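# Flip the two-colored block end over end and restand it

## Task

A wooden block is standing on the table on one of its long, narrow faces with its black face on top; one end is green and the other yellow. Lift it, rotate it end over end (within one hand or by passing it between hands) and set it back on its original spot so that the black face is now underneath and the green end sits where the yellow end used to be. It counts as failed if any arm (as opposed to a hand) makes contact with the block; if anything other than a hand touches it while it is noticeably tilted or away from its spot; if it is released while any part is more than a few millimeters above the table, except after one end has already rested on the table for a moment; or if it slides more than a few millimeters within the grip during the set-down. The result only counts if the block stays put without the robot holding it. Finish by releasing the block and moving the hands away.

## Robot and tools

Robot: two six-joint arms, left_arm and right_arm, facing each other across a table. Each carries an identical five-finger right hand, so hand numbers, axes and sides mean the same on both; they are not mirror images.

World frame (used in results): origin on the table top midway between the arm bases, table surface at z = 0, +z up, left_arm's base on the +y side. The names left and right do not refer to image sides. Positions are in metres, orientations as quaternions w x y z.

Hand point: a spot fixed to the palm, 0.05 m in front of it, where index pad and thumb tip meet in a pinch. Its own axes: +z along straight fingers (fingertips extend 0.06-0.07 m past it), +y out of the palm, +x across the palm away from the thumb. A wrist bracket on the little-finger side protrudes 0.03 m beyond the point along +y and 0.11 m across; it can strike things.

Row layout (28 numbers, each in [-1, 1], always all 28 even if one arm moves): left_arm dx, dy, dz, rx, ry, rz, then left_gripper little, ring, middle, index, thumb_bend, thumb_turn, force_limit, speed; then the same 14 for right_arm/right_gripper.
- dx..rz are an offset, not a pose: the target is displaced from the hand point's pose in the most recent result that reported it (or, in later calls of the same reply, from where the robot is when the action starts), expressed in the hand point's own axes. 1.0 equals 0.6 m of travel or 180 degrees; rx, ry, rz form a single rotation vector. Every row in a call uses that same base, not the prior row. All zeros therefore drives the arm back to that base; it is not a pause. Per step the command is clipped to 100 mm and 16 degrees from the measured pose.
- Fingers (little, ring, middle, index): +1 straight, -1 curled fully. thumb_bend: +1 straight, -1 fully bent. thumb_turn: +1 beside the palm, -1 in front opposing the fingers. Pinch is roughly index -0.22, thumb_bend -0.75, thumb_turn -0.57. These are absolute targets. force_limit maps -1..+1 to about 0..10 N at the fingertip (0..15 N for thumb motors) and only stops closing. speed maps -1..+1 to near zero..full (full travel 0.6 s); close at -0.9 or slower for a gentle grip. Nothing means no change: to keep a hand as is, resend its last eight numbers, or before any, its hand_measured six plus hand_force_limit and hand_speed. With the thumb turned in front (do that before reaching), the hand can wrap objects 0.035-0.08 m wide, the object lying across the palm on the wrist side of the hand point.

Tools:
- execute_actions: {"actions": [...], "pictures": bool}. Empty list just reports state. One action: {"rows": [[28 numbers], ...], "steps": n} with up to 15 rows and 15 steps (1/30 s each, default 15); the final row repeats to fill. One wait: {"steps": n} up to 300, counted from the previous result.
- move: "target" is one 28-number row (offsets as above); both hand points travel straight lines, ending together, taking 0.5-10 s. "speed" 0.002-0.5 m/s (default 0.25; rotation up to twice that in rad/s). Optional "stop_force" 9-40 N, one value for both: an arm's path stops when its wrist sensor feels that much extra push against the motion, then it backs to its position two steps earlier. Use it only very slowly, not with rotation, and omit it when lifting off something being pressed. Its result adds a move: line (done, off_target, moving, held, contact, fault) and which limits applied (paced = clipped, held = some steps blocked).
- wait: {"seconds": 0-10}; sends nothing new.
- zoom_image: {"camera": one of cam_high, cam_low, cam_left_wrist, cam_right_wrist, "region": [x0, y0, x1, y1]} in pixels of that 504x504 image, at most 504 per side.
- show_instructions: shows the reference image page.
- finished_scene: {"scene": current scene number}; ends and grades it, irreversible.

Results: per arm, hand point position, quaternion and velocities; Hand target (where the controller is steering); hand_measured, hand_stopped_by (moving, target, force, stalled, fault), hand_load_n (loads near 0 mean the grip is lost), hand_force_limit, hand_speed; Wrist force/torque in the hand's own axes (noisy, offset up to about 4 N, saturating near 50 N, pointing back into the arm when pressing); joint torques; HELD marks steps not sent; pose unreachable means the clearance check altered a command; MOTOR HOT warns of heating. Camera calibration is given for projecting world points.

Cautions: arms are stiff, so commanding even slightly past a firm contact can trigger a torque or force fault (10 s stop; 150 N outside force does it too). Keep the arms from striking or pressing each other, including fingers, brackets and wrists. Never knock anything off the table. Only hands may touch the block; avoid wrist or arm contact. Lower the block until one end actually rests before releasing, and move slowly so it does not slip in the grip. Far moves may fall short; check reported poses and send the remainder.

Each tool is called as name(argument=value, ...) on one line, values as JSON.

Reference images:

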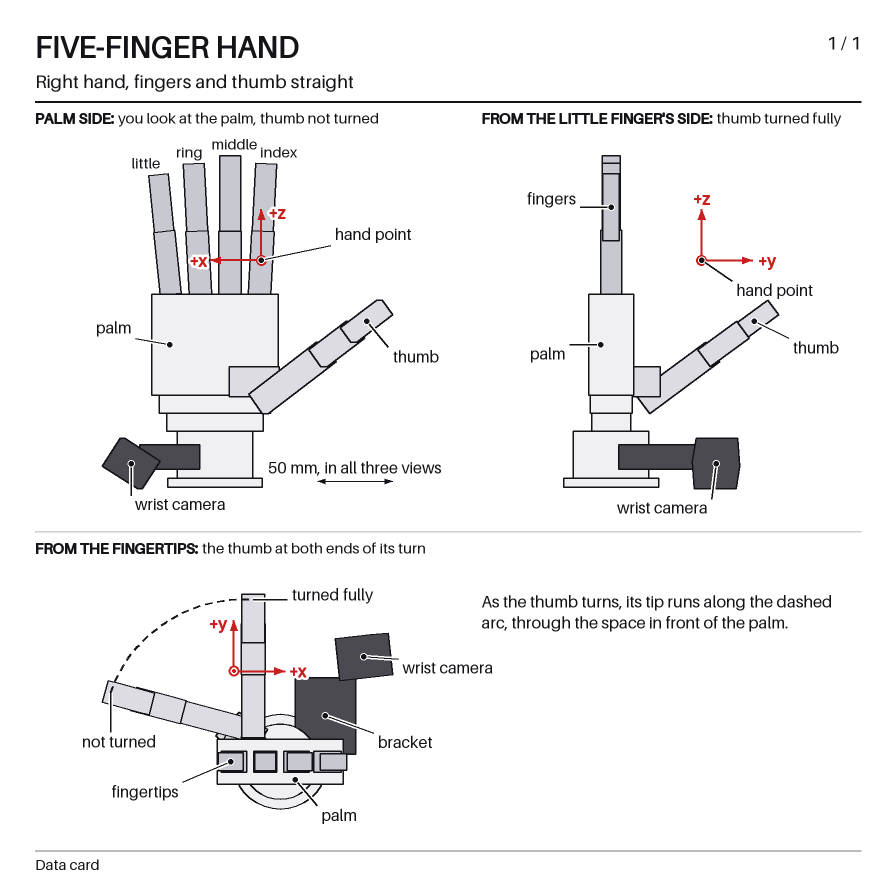

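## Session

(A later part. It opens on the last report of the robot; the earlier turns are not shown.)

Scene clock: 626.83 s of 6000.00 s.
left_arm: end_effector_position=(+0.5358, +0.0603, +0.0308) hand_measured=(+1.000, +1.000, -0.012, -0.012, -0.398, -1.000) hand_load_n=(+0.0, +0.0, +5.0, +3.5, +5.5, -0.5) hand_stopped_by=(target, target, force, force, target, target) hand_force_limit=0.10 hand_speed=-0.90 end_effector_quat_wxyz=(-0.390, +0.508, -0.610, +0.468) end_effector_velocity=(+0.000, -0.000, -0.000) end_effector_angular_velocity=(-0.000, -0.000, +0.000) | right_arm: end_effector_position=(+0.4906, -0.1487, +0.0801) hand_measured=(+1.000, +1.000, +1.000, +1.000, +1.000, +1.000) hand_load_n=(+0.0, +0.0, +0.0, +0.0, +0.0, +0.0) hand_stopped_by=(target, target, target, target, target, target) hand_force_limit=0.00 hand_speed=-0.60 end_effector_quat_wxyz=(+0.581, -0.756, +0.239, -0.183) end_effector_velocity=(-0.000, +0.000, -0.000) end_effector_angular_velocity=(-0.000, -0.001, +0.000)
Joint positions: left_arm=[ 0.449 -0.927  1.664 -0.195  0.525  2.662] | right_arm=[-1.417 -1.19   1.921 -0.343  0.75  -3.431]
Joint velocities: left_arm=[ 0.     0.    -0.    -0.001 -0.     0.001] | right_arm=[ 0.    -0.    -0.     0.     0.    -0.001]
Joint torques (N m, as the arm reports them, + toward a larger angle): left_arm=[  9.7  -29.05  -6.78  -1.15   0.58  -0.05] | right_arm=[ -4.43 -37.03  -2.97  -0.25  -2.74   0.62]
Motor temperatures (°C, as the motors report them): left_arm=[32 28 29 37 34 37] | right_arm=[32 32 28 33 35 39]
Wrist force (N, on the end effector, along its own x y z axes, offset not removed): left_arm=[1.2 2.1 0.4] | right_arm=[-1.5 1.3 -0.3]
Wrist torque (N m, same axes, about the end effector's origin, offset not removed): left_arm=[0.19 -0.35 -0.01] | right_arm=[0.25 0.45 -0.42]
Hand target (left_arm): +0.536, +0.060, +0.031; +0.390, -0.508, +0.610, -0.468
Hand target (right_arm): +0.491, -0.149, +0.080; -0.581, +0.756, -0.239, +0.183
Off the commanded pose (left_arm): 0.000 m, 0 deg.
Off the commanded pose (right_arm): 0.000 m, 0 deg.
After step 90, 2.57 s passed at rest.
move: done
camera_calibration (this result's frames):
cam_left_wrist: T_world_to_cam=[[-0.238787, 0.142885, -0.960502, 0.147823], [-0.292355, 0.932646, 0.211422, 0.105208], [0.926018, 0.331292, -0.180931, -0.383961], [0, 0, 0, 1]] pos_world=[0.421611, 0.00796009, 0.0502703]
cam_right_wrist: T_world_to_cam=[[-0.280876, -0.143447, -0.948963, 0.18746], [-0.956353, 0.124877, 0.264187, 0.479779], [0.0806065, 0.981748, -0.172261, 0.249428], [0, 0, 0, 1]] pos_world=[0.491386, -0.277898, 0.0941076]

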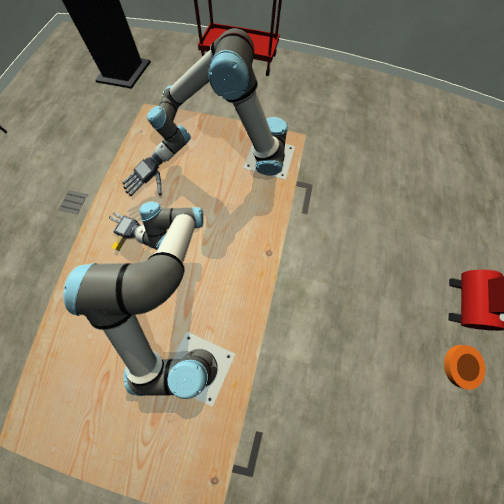

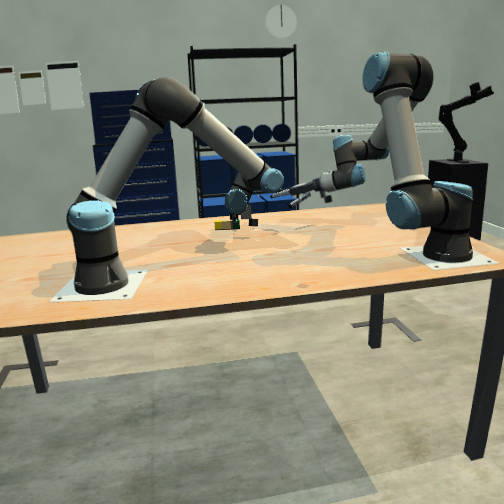

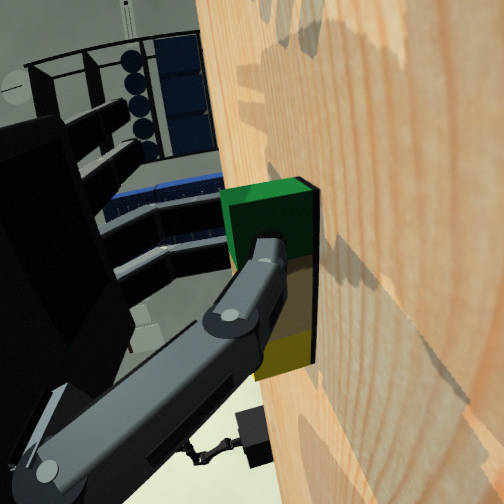

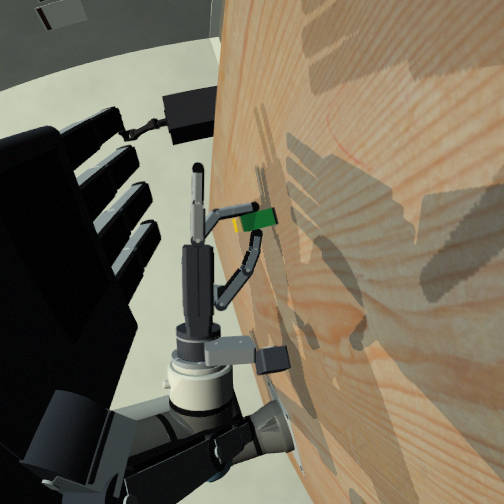

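move(target=[0,0.0014,0.0004,0,0,0, 1,1,-0.45,-0.45,-0.4,-1,0.1,-0.9, 0,0,0,0,0,0, 1,1,1,1,1,1,0,-0.6], speed=0.002)

Scene clock: 631.47 s of 6000.00 s.
left_arm: end_effector_position=(+0.5358, +0.0603, +0.0300) hand_measured=(+1.000, +1.000, -0.012, -0.012, -0.398, -1.000) hand_load_n=(+0.0, +0.0, +5.5, +3.5, +4.5, -0.5) hand_stopped_by=(target, target, force, force, target, target) hand_force_limit=0.10 hand_speed=-0.90 end_effector_quat_wxyz=(-0.390, +0.508, -0.610, +0.468) end_effector_velocity=(-0.000, -0.000, -0.000) end_effector_angular_velocity=(-0.000, -0.000, -0.000) | right_arm: end_effector_position=(+0.4906, -0.1487, +0.0801) hand_measured=(+1.000, +1.000, +1.000, +1.000, +1.000, +1.000) hand_load_n=(+0.0, +0.0, +0.0, +0.0, +0.0, +0.0) hand_stopped_by=(target, target, target, target, target, target) hand_force_limit=0.00 hand_speed=-0.60 end_effector_quat_wxyz=(+0.581, -0.756, +0.239, -0.183) end_effector_velocity=(-0.000, -0.000, -0.000) end_effector_angular_velocity=(+0.000, +0.001, -0.000)
Joint positions: left_arm=[ 0.449 -0.926  1.665 -0.197  0.525  2.662] | right_arm=[-1.417 -1.19   1.921 -0.343  0.75  -3.431]
Joint velocities: left_arm=[-0.     0.001 -0.    -0.    -0.     0.   ] | right_arm=[-0.    -0.    -0.     0.001  0.     0.001]
Joint torques (N m, as the arm reports them, + toward a larger angle): left_arm=[  8.77 -22.78  -5.85  -1.12   0.99  -0.34] | right_arm=[ -4.12 -37.98  -3.43  -0.4   -2.82   0.7 ]
Motor temperatures (°C, as the motors report them): left_arm=[32 28 29 37 34 37] | right_arm=[32 32 28 33 35 39]
Wrist force (N, on the end effector, along its own x y z axes, offset not removed): left_arm=[1.4 -7.0 -3.9] | right_arm=[-2.4 0.5 0.4]
Wrist torque (N m, same axes, about the end effector's origin, offset not removed): left_arm=[0.02 -0.38 -0.07] | right_arm=[0.20 0.59 -0.49]
Hand target (left_arm): +0.536, +0.060, +0.030; +0.390, -0.508, +0.610, -0.468
Hand target (right_arm): +0.491, -0.149, +0.080; -0.581, +0.756, -0.239, +0.183
Off the commanded pose (left_arm): 0.000 m, 0 deg.
Off the commanded pose (right_arm): 0.000 m, 0 deg.
After step 90, 0.93 s passed at rest.
move: done
camera_calibration (this result's frames):
cam_left_wrist: T_world_to_cam=[[-0.238744, 0.142846, -0.960519, 0.14706], [-0.292355, 0.932658, 0.21137, 0.105397], [0.926029, 0.331276, -0.180905, -0.384119], [0, 0, 0, 1]] pos_world=[0.421628, 0.00794312, 0.0494873]
cam_right_wrist: T_world_to_cam=[[-0.280877, -0.143447, -0.948963, 0.18746], [-0.956353, 0.124877, 0.264187, 0.479779], [0.0806065, 0.981748, -0.172261, 0.249428], [0, 0, 0, 1]] pos_world=[0.491386, -0.277898, 0.0941075]

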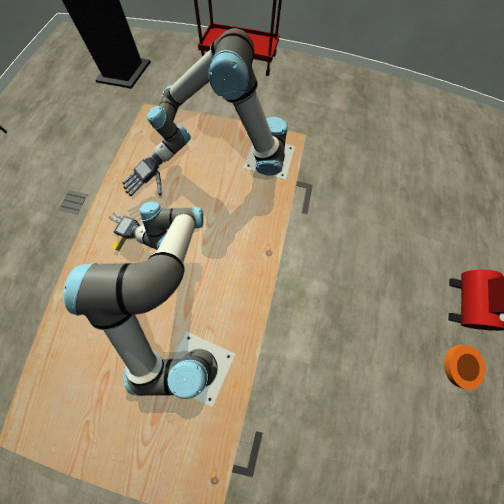

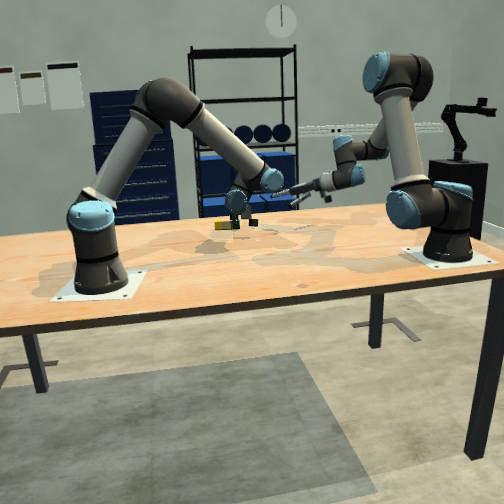

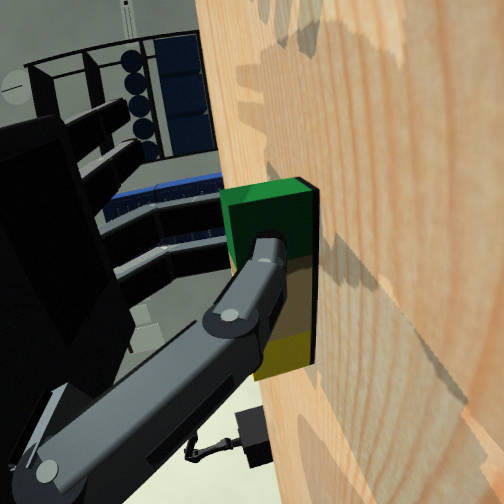

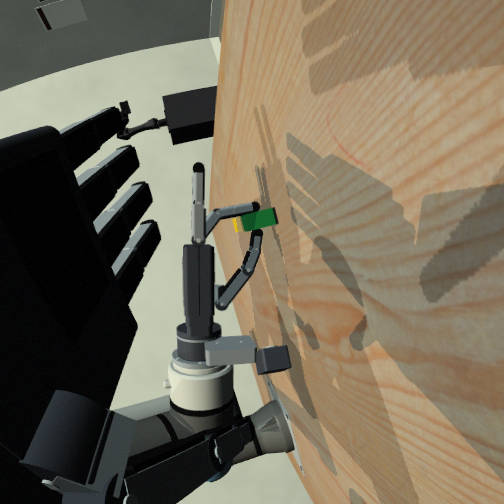

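Contact confirmed. Releasing slowly, backing the thumb off, and lifting.

execute_actions(actions=[{"rows": [[0,0,0,0,0,0, 1,1,0.3,0.3,-0.4,-1,0.1,-0.7, 0,0,0,0,0,0, 1,1,1,1,1,1,0,-0.6]], "steps": 15}], pictures=false)

move(target=[0,0.0022,-0.008,0,0,0, 1,1,0.3,0.3,-0.4,-1,0.1,-0.7, 0,0,0,0,0,0, 1,1,1,1,1,1,0,-0.6], speed=0.01)

move(target=[0,-0.24,-0.065,0,0,0, 1,1,0.3,0.3,-0.4,-1,0.1,-0.7, 0,0,0,0,0,0, 1,1,1,1,1,1,0,-0.6], speed=0.12)

zoom_image(camera="cam_low", region=[190, 200, 270, 250])

Scene clock: 640.97 s of 6000.00 s.
left_arm: end_effector_position=(+0.5358, +0.0603, +0.0299) hand_measured=(+1.000, +1.000, +0.184, +0.184, -0.400, -1.000) hand_load_n=(+0.0, +0.0, +0.0, +0.0, +0.0, +0.0) hand_stopped_by=(target, target, moving, moving, target, target) hand_force_limit=0.10 hand_speed=-0.70 end_effector_quat_wxyz=(-0.390, +0.508, -0.610, +0.468) end_effector_velocity=(+0.000, +0.000, +0.000) end_effector_angular_velocity=(+0.000, -0.000, +0.001) | right_arm: end_effector_position=(+0.4906, -0.1487, +0.0801) hand_measured=(+1.000, +1.000, +1.000, +1.000, +1.000, +1.000) hand_load_n=(+0.0, +0.0, +0.0, +0.0, +0.0, +0.0) hand_stopped_by=(target, target, target, target, target, target) hand_force_limit=0.00 hand_speed=-0.60 end_effector_quat_wxyz=(+0.581, -0.756, +0.239, -0.183) end_effector_velocity=(+0.000, -0.000, +0.000) end_effector_angular_velocity=(-0.000, -0.002, -0.000)
Joint positions: left_arm=[ 0.449 -0.926  1.665 -0.197  0.525  2.662] | right_arm=[-1.417 -1.19   1.921 -0.343  0.75  -3.431]
Joint velocities: left_arm=[ 0.001 -0.    -0.     0.    -0.     0.   ] | right_arm=[-0.     0.     0.    -0.002  0.    -0.   ]
Joint torques (N m, as the arm reports them, + toward a larger angle): left_arm=[  8.7  -38.07 -13.83   1.3   -2.23  -0.52] | right_arm=[ -3.99 -37.79  -3.17  -0.27  -2.52   0.61]
Motor temperatures (°C, as the motors report them): left_arm=[32 28 29 37 34 37] | right_arm=[32 32 28 33 35 39]
Wrist force (N, on the end effector, along its own x y z axes, offset not removed): left_arm=[2.6 -0.1 1.4] | right_arm=[-1.5 0.9 -0.1]
Wrist torque (N m, same axes, about the end effector's origin, offset not removed): left_arm=[-0.21 -0.59 0.10] | right_arm=[0.17 0.48 -0.42]
Hand target (left_arm): +0.536, +0.060, +0.030; +0.390, -0.508, +0.610, -0.468
Hand target (right_arm): +0.491, -0.149, +0.080; -0.581, +0.756, -0.239, +0.183
Off the commanded pose (left_arm): 0.000 m, 0 deg.
Off the commanded pose (right_arm): 0.000 m, 0 deg.
Steps of this call (steps 1 to 90: nothing new was sent; then 6.00 s passed at rest; steps 91 to 105: all 15 steps of this action). Readings (end_effector_position | what the end effector reports):
91: left_arm (+0.5358, +0.0603, +0.0299) | right_arm (+0.4906, -0.1487, +0.0801) | left_arm hand_measured=(+1.000, +1.000, -0.012, -0.012, -0.398, -1.000) hand_load_n=(+0.0, +0.0, +5.5, +4.0, +4.0, -0.5) hand_stopped_by=(target, target, moving, moving, target, target) hand_force_limit=0.10 hand_speed=-0.70 | right_arm hand_measured=(+1.000, +1.000, +1.000, +1.000, +1.000, +1.000) hand_load_n=(+0.0, +0.0, +0.0, +0.0, +0.0, +0.0) hand_stopped_by=(target, target, target, target, target, target) hand_force_limit=0.00 hand_speed=-0.60
92: left_arm (+0.5358, +0.0603, +0.0299) | right_arm (+0.4906, -0.1487, +0.0801) | left_arm hand_measured=(+1.000, +1.000, -0.012, -0.012, -0.398, -1.000) hand_load_n=(+0.0, +0.0, +5.5, +4.0, +4.0, -0.5) hand_stopped_by=(target, target, moving, moving, target, target) hand_force_limit=0.10 hand_speed=-0.70 | right_arm hand_measured=(+1.000, +1.000, +1.000, +1.000, +1.000, +1.000) hand_load_n=(+0.0, +0.0, +0.0, +0.0, +0.0, +0.0) hand_stopped_by=(target, target, target, target, target, target) hand_force_limit=0.00 hand_speed=-0.60
94: left_arm (+0.5358, +0.0603, +0.0299) | right_arm (+0.4906, -0.1487, +0.0801) | left_arm hand_measured=(+1.000, +1.000, +0.002, +0.002, -0.398, -1.000) hand_load_n=(+0.0, +0.0, +1.0, +0.5, +0.5, -0.5) hand_stopped_by=(target, target, moving, moving, target, target) hand_force_limit=0.10 hand_speed=-0.70 | right_arm hand_measured=(+1.000, +1.000, +1.000, +1.000, +1.000, +1.000) hand_load_n=(+0.0, +0.0, +0.0, +0.0, +0.0, +0.0) hand_stopped_by=(target, target, target, target, target, target) hand_force_limit=0.00 hand_speed=-0.60
98: left_arm (+0.5358, +0.0603, +0.0299) | right_arm (+0.4906, -0.1487, +0.0801) | left_arm hand_measured=(+1.000, +1.000, +0.068, +0.068, -0.400, -1.000) hand_load_n=(+0.0, +0.0, +0.0, +0.0, +0.0, +0.0) hand_stopped_by=(target, target, moving, moving, target, target) hand_force_limit=0.10 hand_speed=-0.70 | right_arm hand_measured=(+1.000, +1.000, +1.000, +1.000, +1.000, +1.000) hand_load_n=(+0.0, +0.0, +0.0, +0.0, +0.0, +0.0) hand_stopped_by=(target, target, target, target, target, target) hand_force_limit=0.00 hand_speed=-0.60
105: the state above

Scene clock: 642.10 s of 6000.00 s.
left_arm: end_effector_position=(+0.5311, +0.0612, +0.0298) hand_measured=(+1.000, +1.000, +0.300, +0.300, -0.400, -1.000) hand_load_n=(+0.0, +0.0, +0.0, +0.0, +0.0, +0.0) hand_stopped_by=(target, target, target, target, target, target) hand_force_limit=0.10 hand_speed=-0.70 end_effector_quat_wxyz=(-0.390, +0.508, -0.610, +0.468) end_effector_velocity=(-0.002, -0.000, +0.000) end_effector_angular_velocity=(-0.001, -0.000, -0.000) | right_arm: end_effector_position=(+0.4906, -0.1487, +0.0801) hand_measured=(+1.000, +1.000, +1.000, +1.000, +1.000, +1.000) hand_load_n=(+0.0, +0.0, +0.0, +0.0, +0.0, +0.0) hand_stopped_by=(target, target, target, target, target, target) hand_force_limit=0.00 hand_speed=-0.60 end_effector_quat_wxyz=(+0.581, -0.756, +0.239, -0.183) end_effector_velocity=(+0.000, -0.000, +0.000) end_effector_angular_velocity=(+0.000, +0.001, -0.001)
Joint positions: left_arm=[ 0.44  -0.93   1.673 -0.194  0.518  2.653] | right_arm=[-1.417 -1.19   1.921 -0.343  0.75  -3.431]
Joint velocities: left_arm=[-0.004 -0.002  0.003  0.001 -0.003 -0.004] | right_arm=[-0.    -0.    -0.     0.     0.     0.001]
Joint torques (N m, as the arm reports them, + toward a larger angle): left_arm=[ -9.97 -48.24  -7.84   1.8   -2.23  -1.58] | right_arm=[ -3.96 -38.24  -2.68  -0.26  -2.87   0.6 ]
Motor temperatures (°C, as the motors report them): left_arm=[32 28 29 37 34 37] | right_arm=[32 32 28 33 35 39]
Wrist force (N, on the end effector, along its own x y z axes, offset not removed): left_arm=[1.3 2.6 1.1] | right_arm=[-2.6 0.5 -0.4]
Wrist torque (N m, same axes, about the end effector's origin, offset not removed): left_arm=[0.23 -0.42 0.06] | right_arm=[0.21 0.58 -0.49]
Hand target (left_arm): +0.531, +0.061, +0.030; +0.390, -0.508, +0.610, -0.468
Hand target (right_arm): +0.491, -0.149, +0.080; -0.581, +0.756, -0.239, +0.183
Off the commanded pose (left_arm): 0.000 m, 0 deg.
Off the commanded pose (right_arm): 0.000 m, 0 deg.
move: done
camera_calibration (this result's frames):
cam_left_wrist: T_world_to_cam=[[-0.238781, 0.142995, -0.960487, 0.145685], [-0.292357, 0.932622, 0.211528, 0.103201], [0.926019, 0.331314, -0.180886, -0.380093], [0, 0, 0, 1]] pos_world=[0.416931, 0.00885051, 0.0493448]
cam_right_wrist: T_world_to_cam=[[-0.280876, -0.143447, -0.948963, 0.18746], [-0.956353, 0.124877, 0.264187, 0.479779], [0.0806065, 0.981748, -0.172261, 0.249428], [0, 0, 0, 1]] pos_world=[0.491386, -0.277898, 0.0941077]

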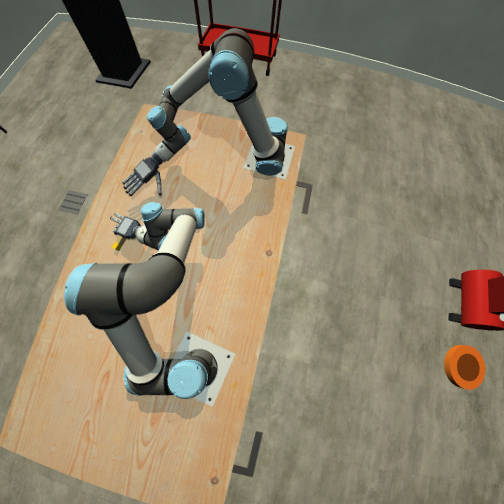

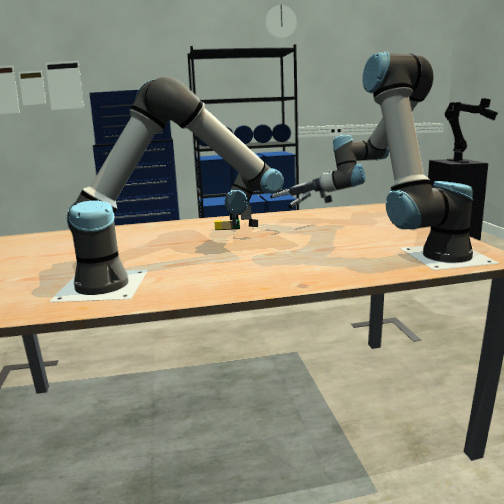

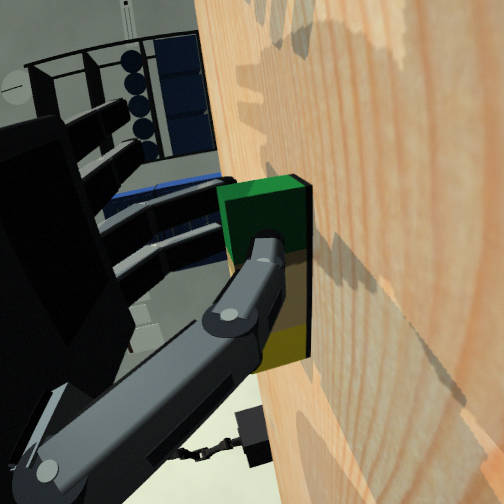

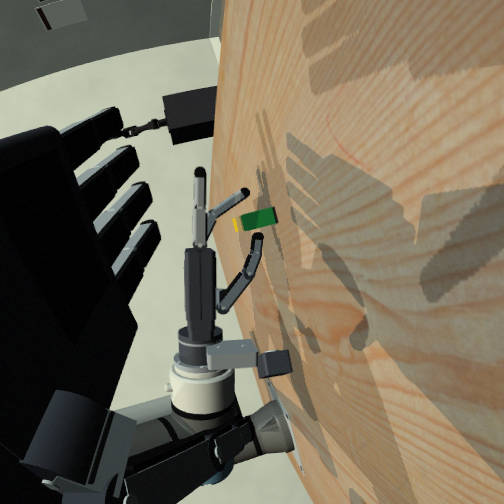

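Scene clock: 643.83 s of 6000.00 s.
left_arm: end_effector_position=(+0.5308, +0.0615, +0.1787) hand_measured=(+1.000, +1.000, +0.300, +0.300, -0.400, -1.000) hand_load_n=(+0.0, +0.0, +0.0, +0.0, +0.0, +0.0) hand_stopped_by=(target, target, target, target, target, target) hand_force_limit=0.10 hand_speed=-0.70 end_effector_quat_wxyz=(-0.390, +0.508, -0.610, +0.468) end_effector_velocity=(+0.000, +0.000, +0.002) end_effector_angular_velocity=(-0.001, +0.001, +0.002) | right_arm: end_effector_position=(+0.4906, -0.1487, +0.0801) hand_measured=(+1.000, +1.000, +1.000, +1.000, +1.000, +1.000) hand_load_n=(+0.0, +0.0, +0.0, +0.0, +0.0, +0.0) hand_stopped_by=(target, target, target, target, target, target) hand_force_limit=0.00 hand_speed=-0.60 end_effector_quat_wxyz=(+0.581, -0.756, +0.239, -0.183) end_effector_velocity=(-0.000, +0.000, -0.000) end_effector_angular_velocity=(-0.000, +0.001, +0.000)
Joint positions: left_arm=[ 0.44  -1.123  1.541  0.132  0.517  2.653] | right_arm=[-1.417 -1.19   1.921 -0.343  0.75  -3.431]
Joint velocities: left_arm=[ 0.001 -0.001 -0.003  0.007 -0.    -0.004] | right_arm=[ 0.     0.     0.     0.002 -0.    -0.   ]
Joint torques (N m, as the arm reports them, + toward a larger angle): left_arm=[-10.49 -45.51 -25.46   1.95  -1.99  -1.33] | right_arm=[ -3.18 -38.34  -3.89  -0.44  -2.65   0.55]
Motor temperatures (°C, as the motors report them): left_arm=[32 28 29 37 34 37] | right_arm=[32 32 28 33 35 39]
Wrist force (N, on the end effector, along its own x y z axes, offset not removed): left_arm=[-0.1 -0.2 -0.9] | right_arm=[-1.9 0.9 -1.0]
Wrist torque (N m, same axes, about the end effector's origin, offset not removed): left_arm=[-0.07 -0.13 -0.11] | right_arm=[0.23 0.53 -0.36]
Hand target (left_arm): +0.531, +0.061, +0.179; +0.390, -0.508, +0.610, -0.468
Hand target (right_arm): +0.491, -0.149, +0.080; -0.581, +0.756, -0.239, +0.183
Off the commanded pose (left_arm): 0.000 m, 0 deg.
Off the commanded pose (right_arm): 0.000 m, 0 deg.
move: done
camera_calibration (this result's frames):
cam_left_wrist: T_world_to_cam=[[-0.238675, 0.143008, -0.960512, 0.28851], [-0.292314, 0.932642, 0.211495, 0.0713521], [0.92606, 0.33125, -0.180795, -0.352955], [0, 0, 0, 1]] pos_world=[0.416574, 0.00911095, 0.198214]
cam_right_wrist: T_world_to_cam=[[-0.280876, -0.143447, -0.948963, 0.18746], [-0.956353, 0.124877, 0.264187, 0.479779], [0.0806067, 0.981748, -0.172261, 0.249428], [0, 0, 0, 1]] pos_world=[0.491386, -0.277898, 0.0941076]

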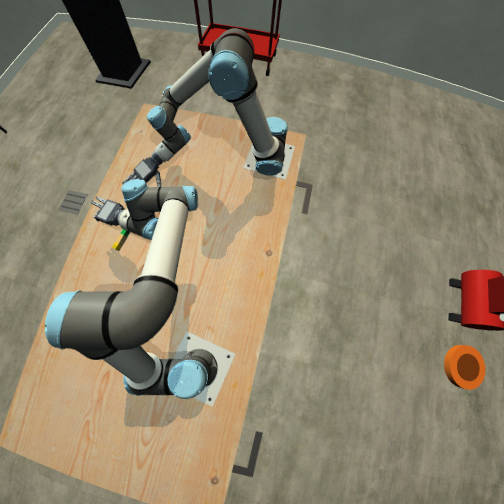

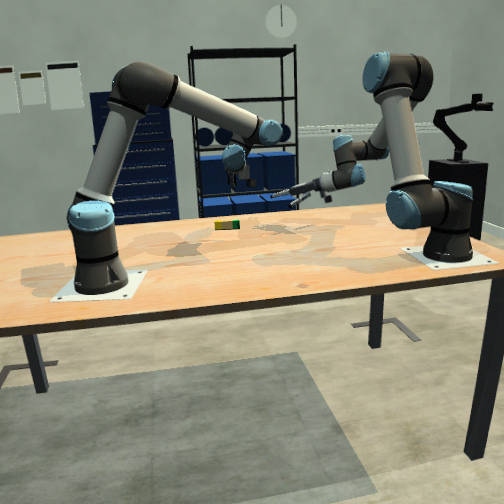

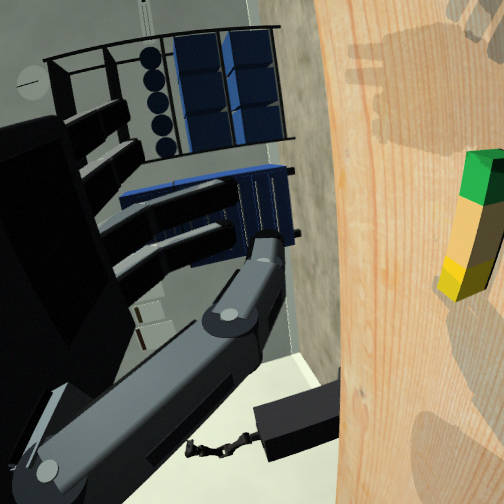

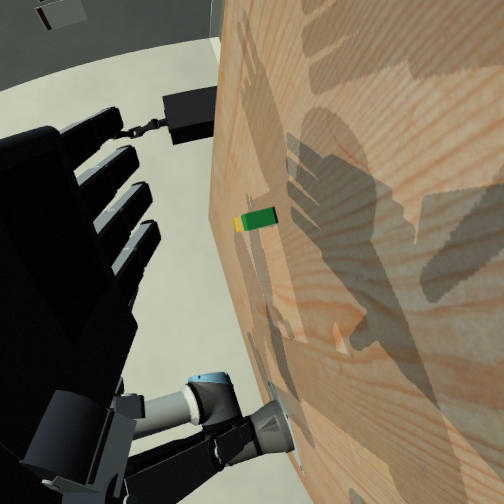

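Region (190, 200, 270, 250) of cam_low's 504x504 image, scaled by 6.300, with more detail than that image has; it fills the top 315 rows of this view, and the rest is white.

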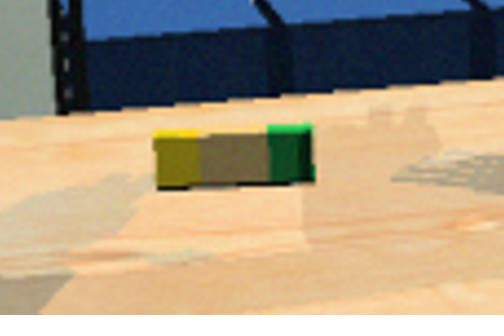

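finished_scene(scene=1)

The scene is finished: the task was done.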